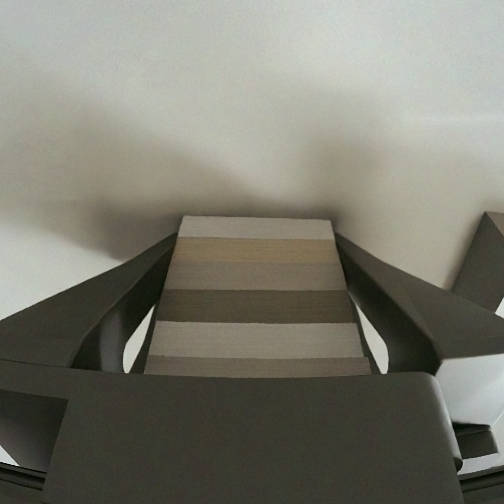

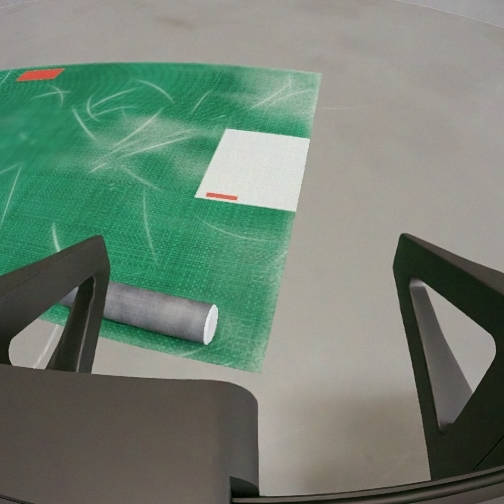

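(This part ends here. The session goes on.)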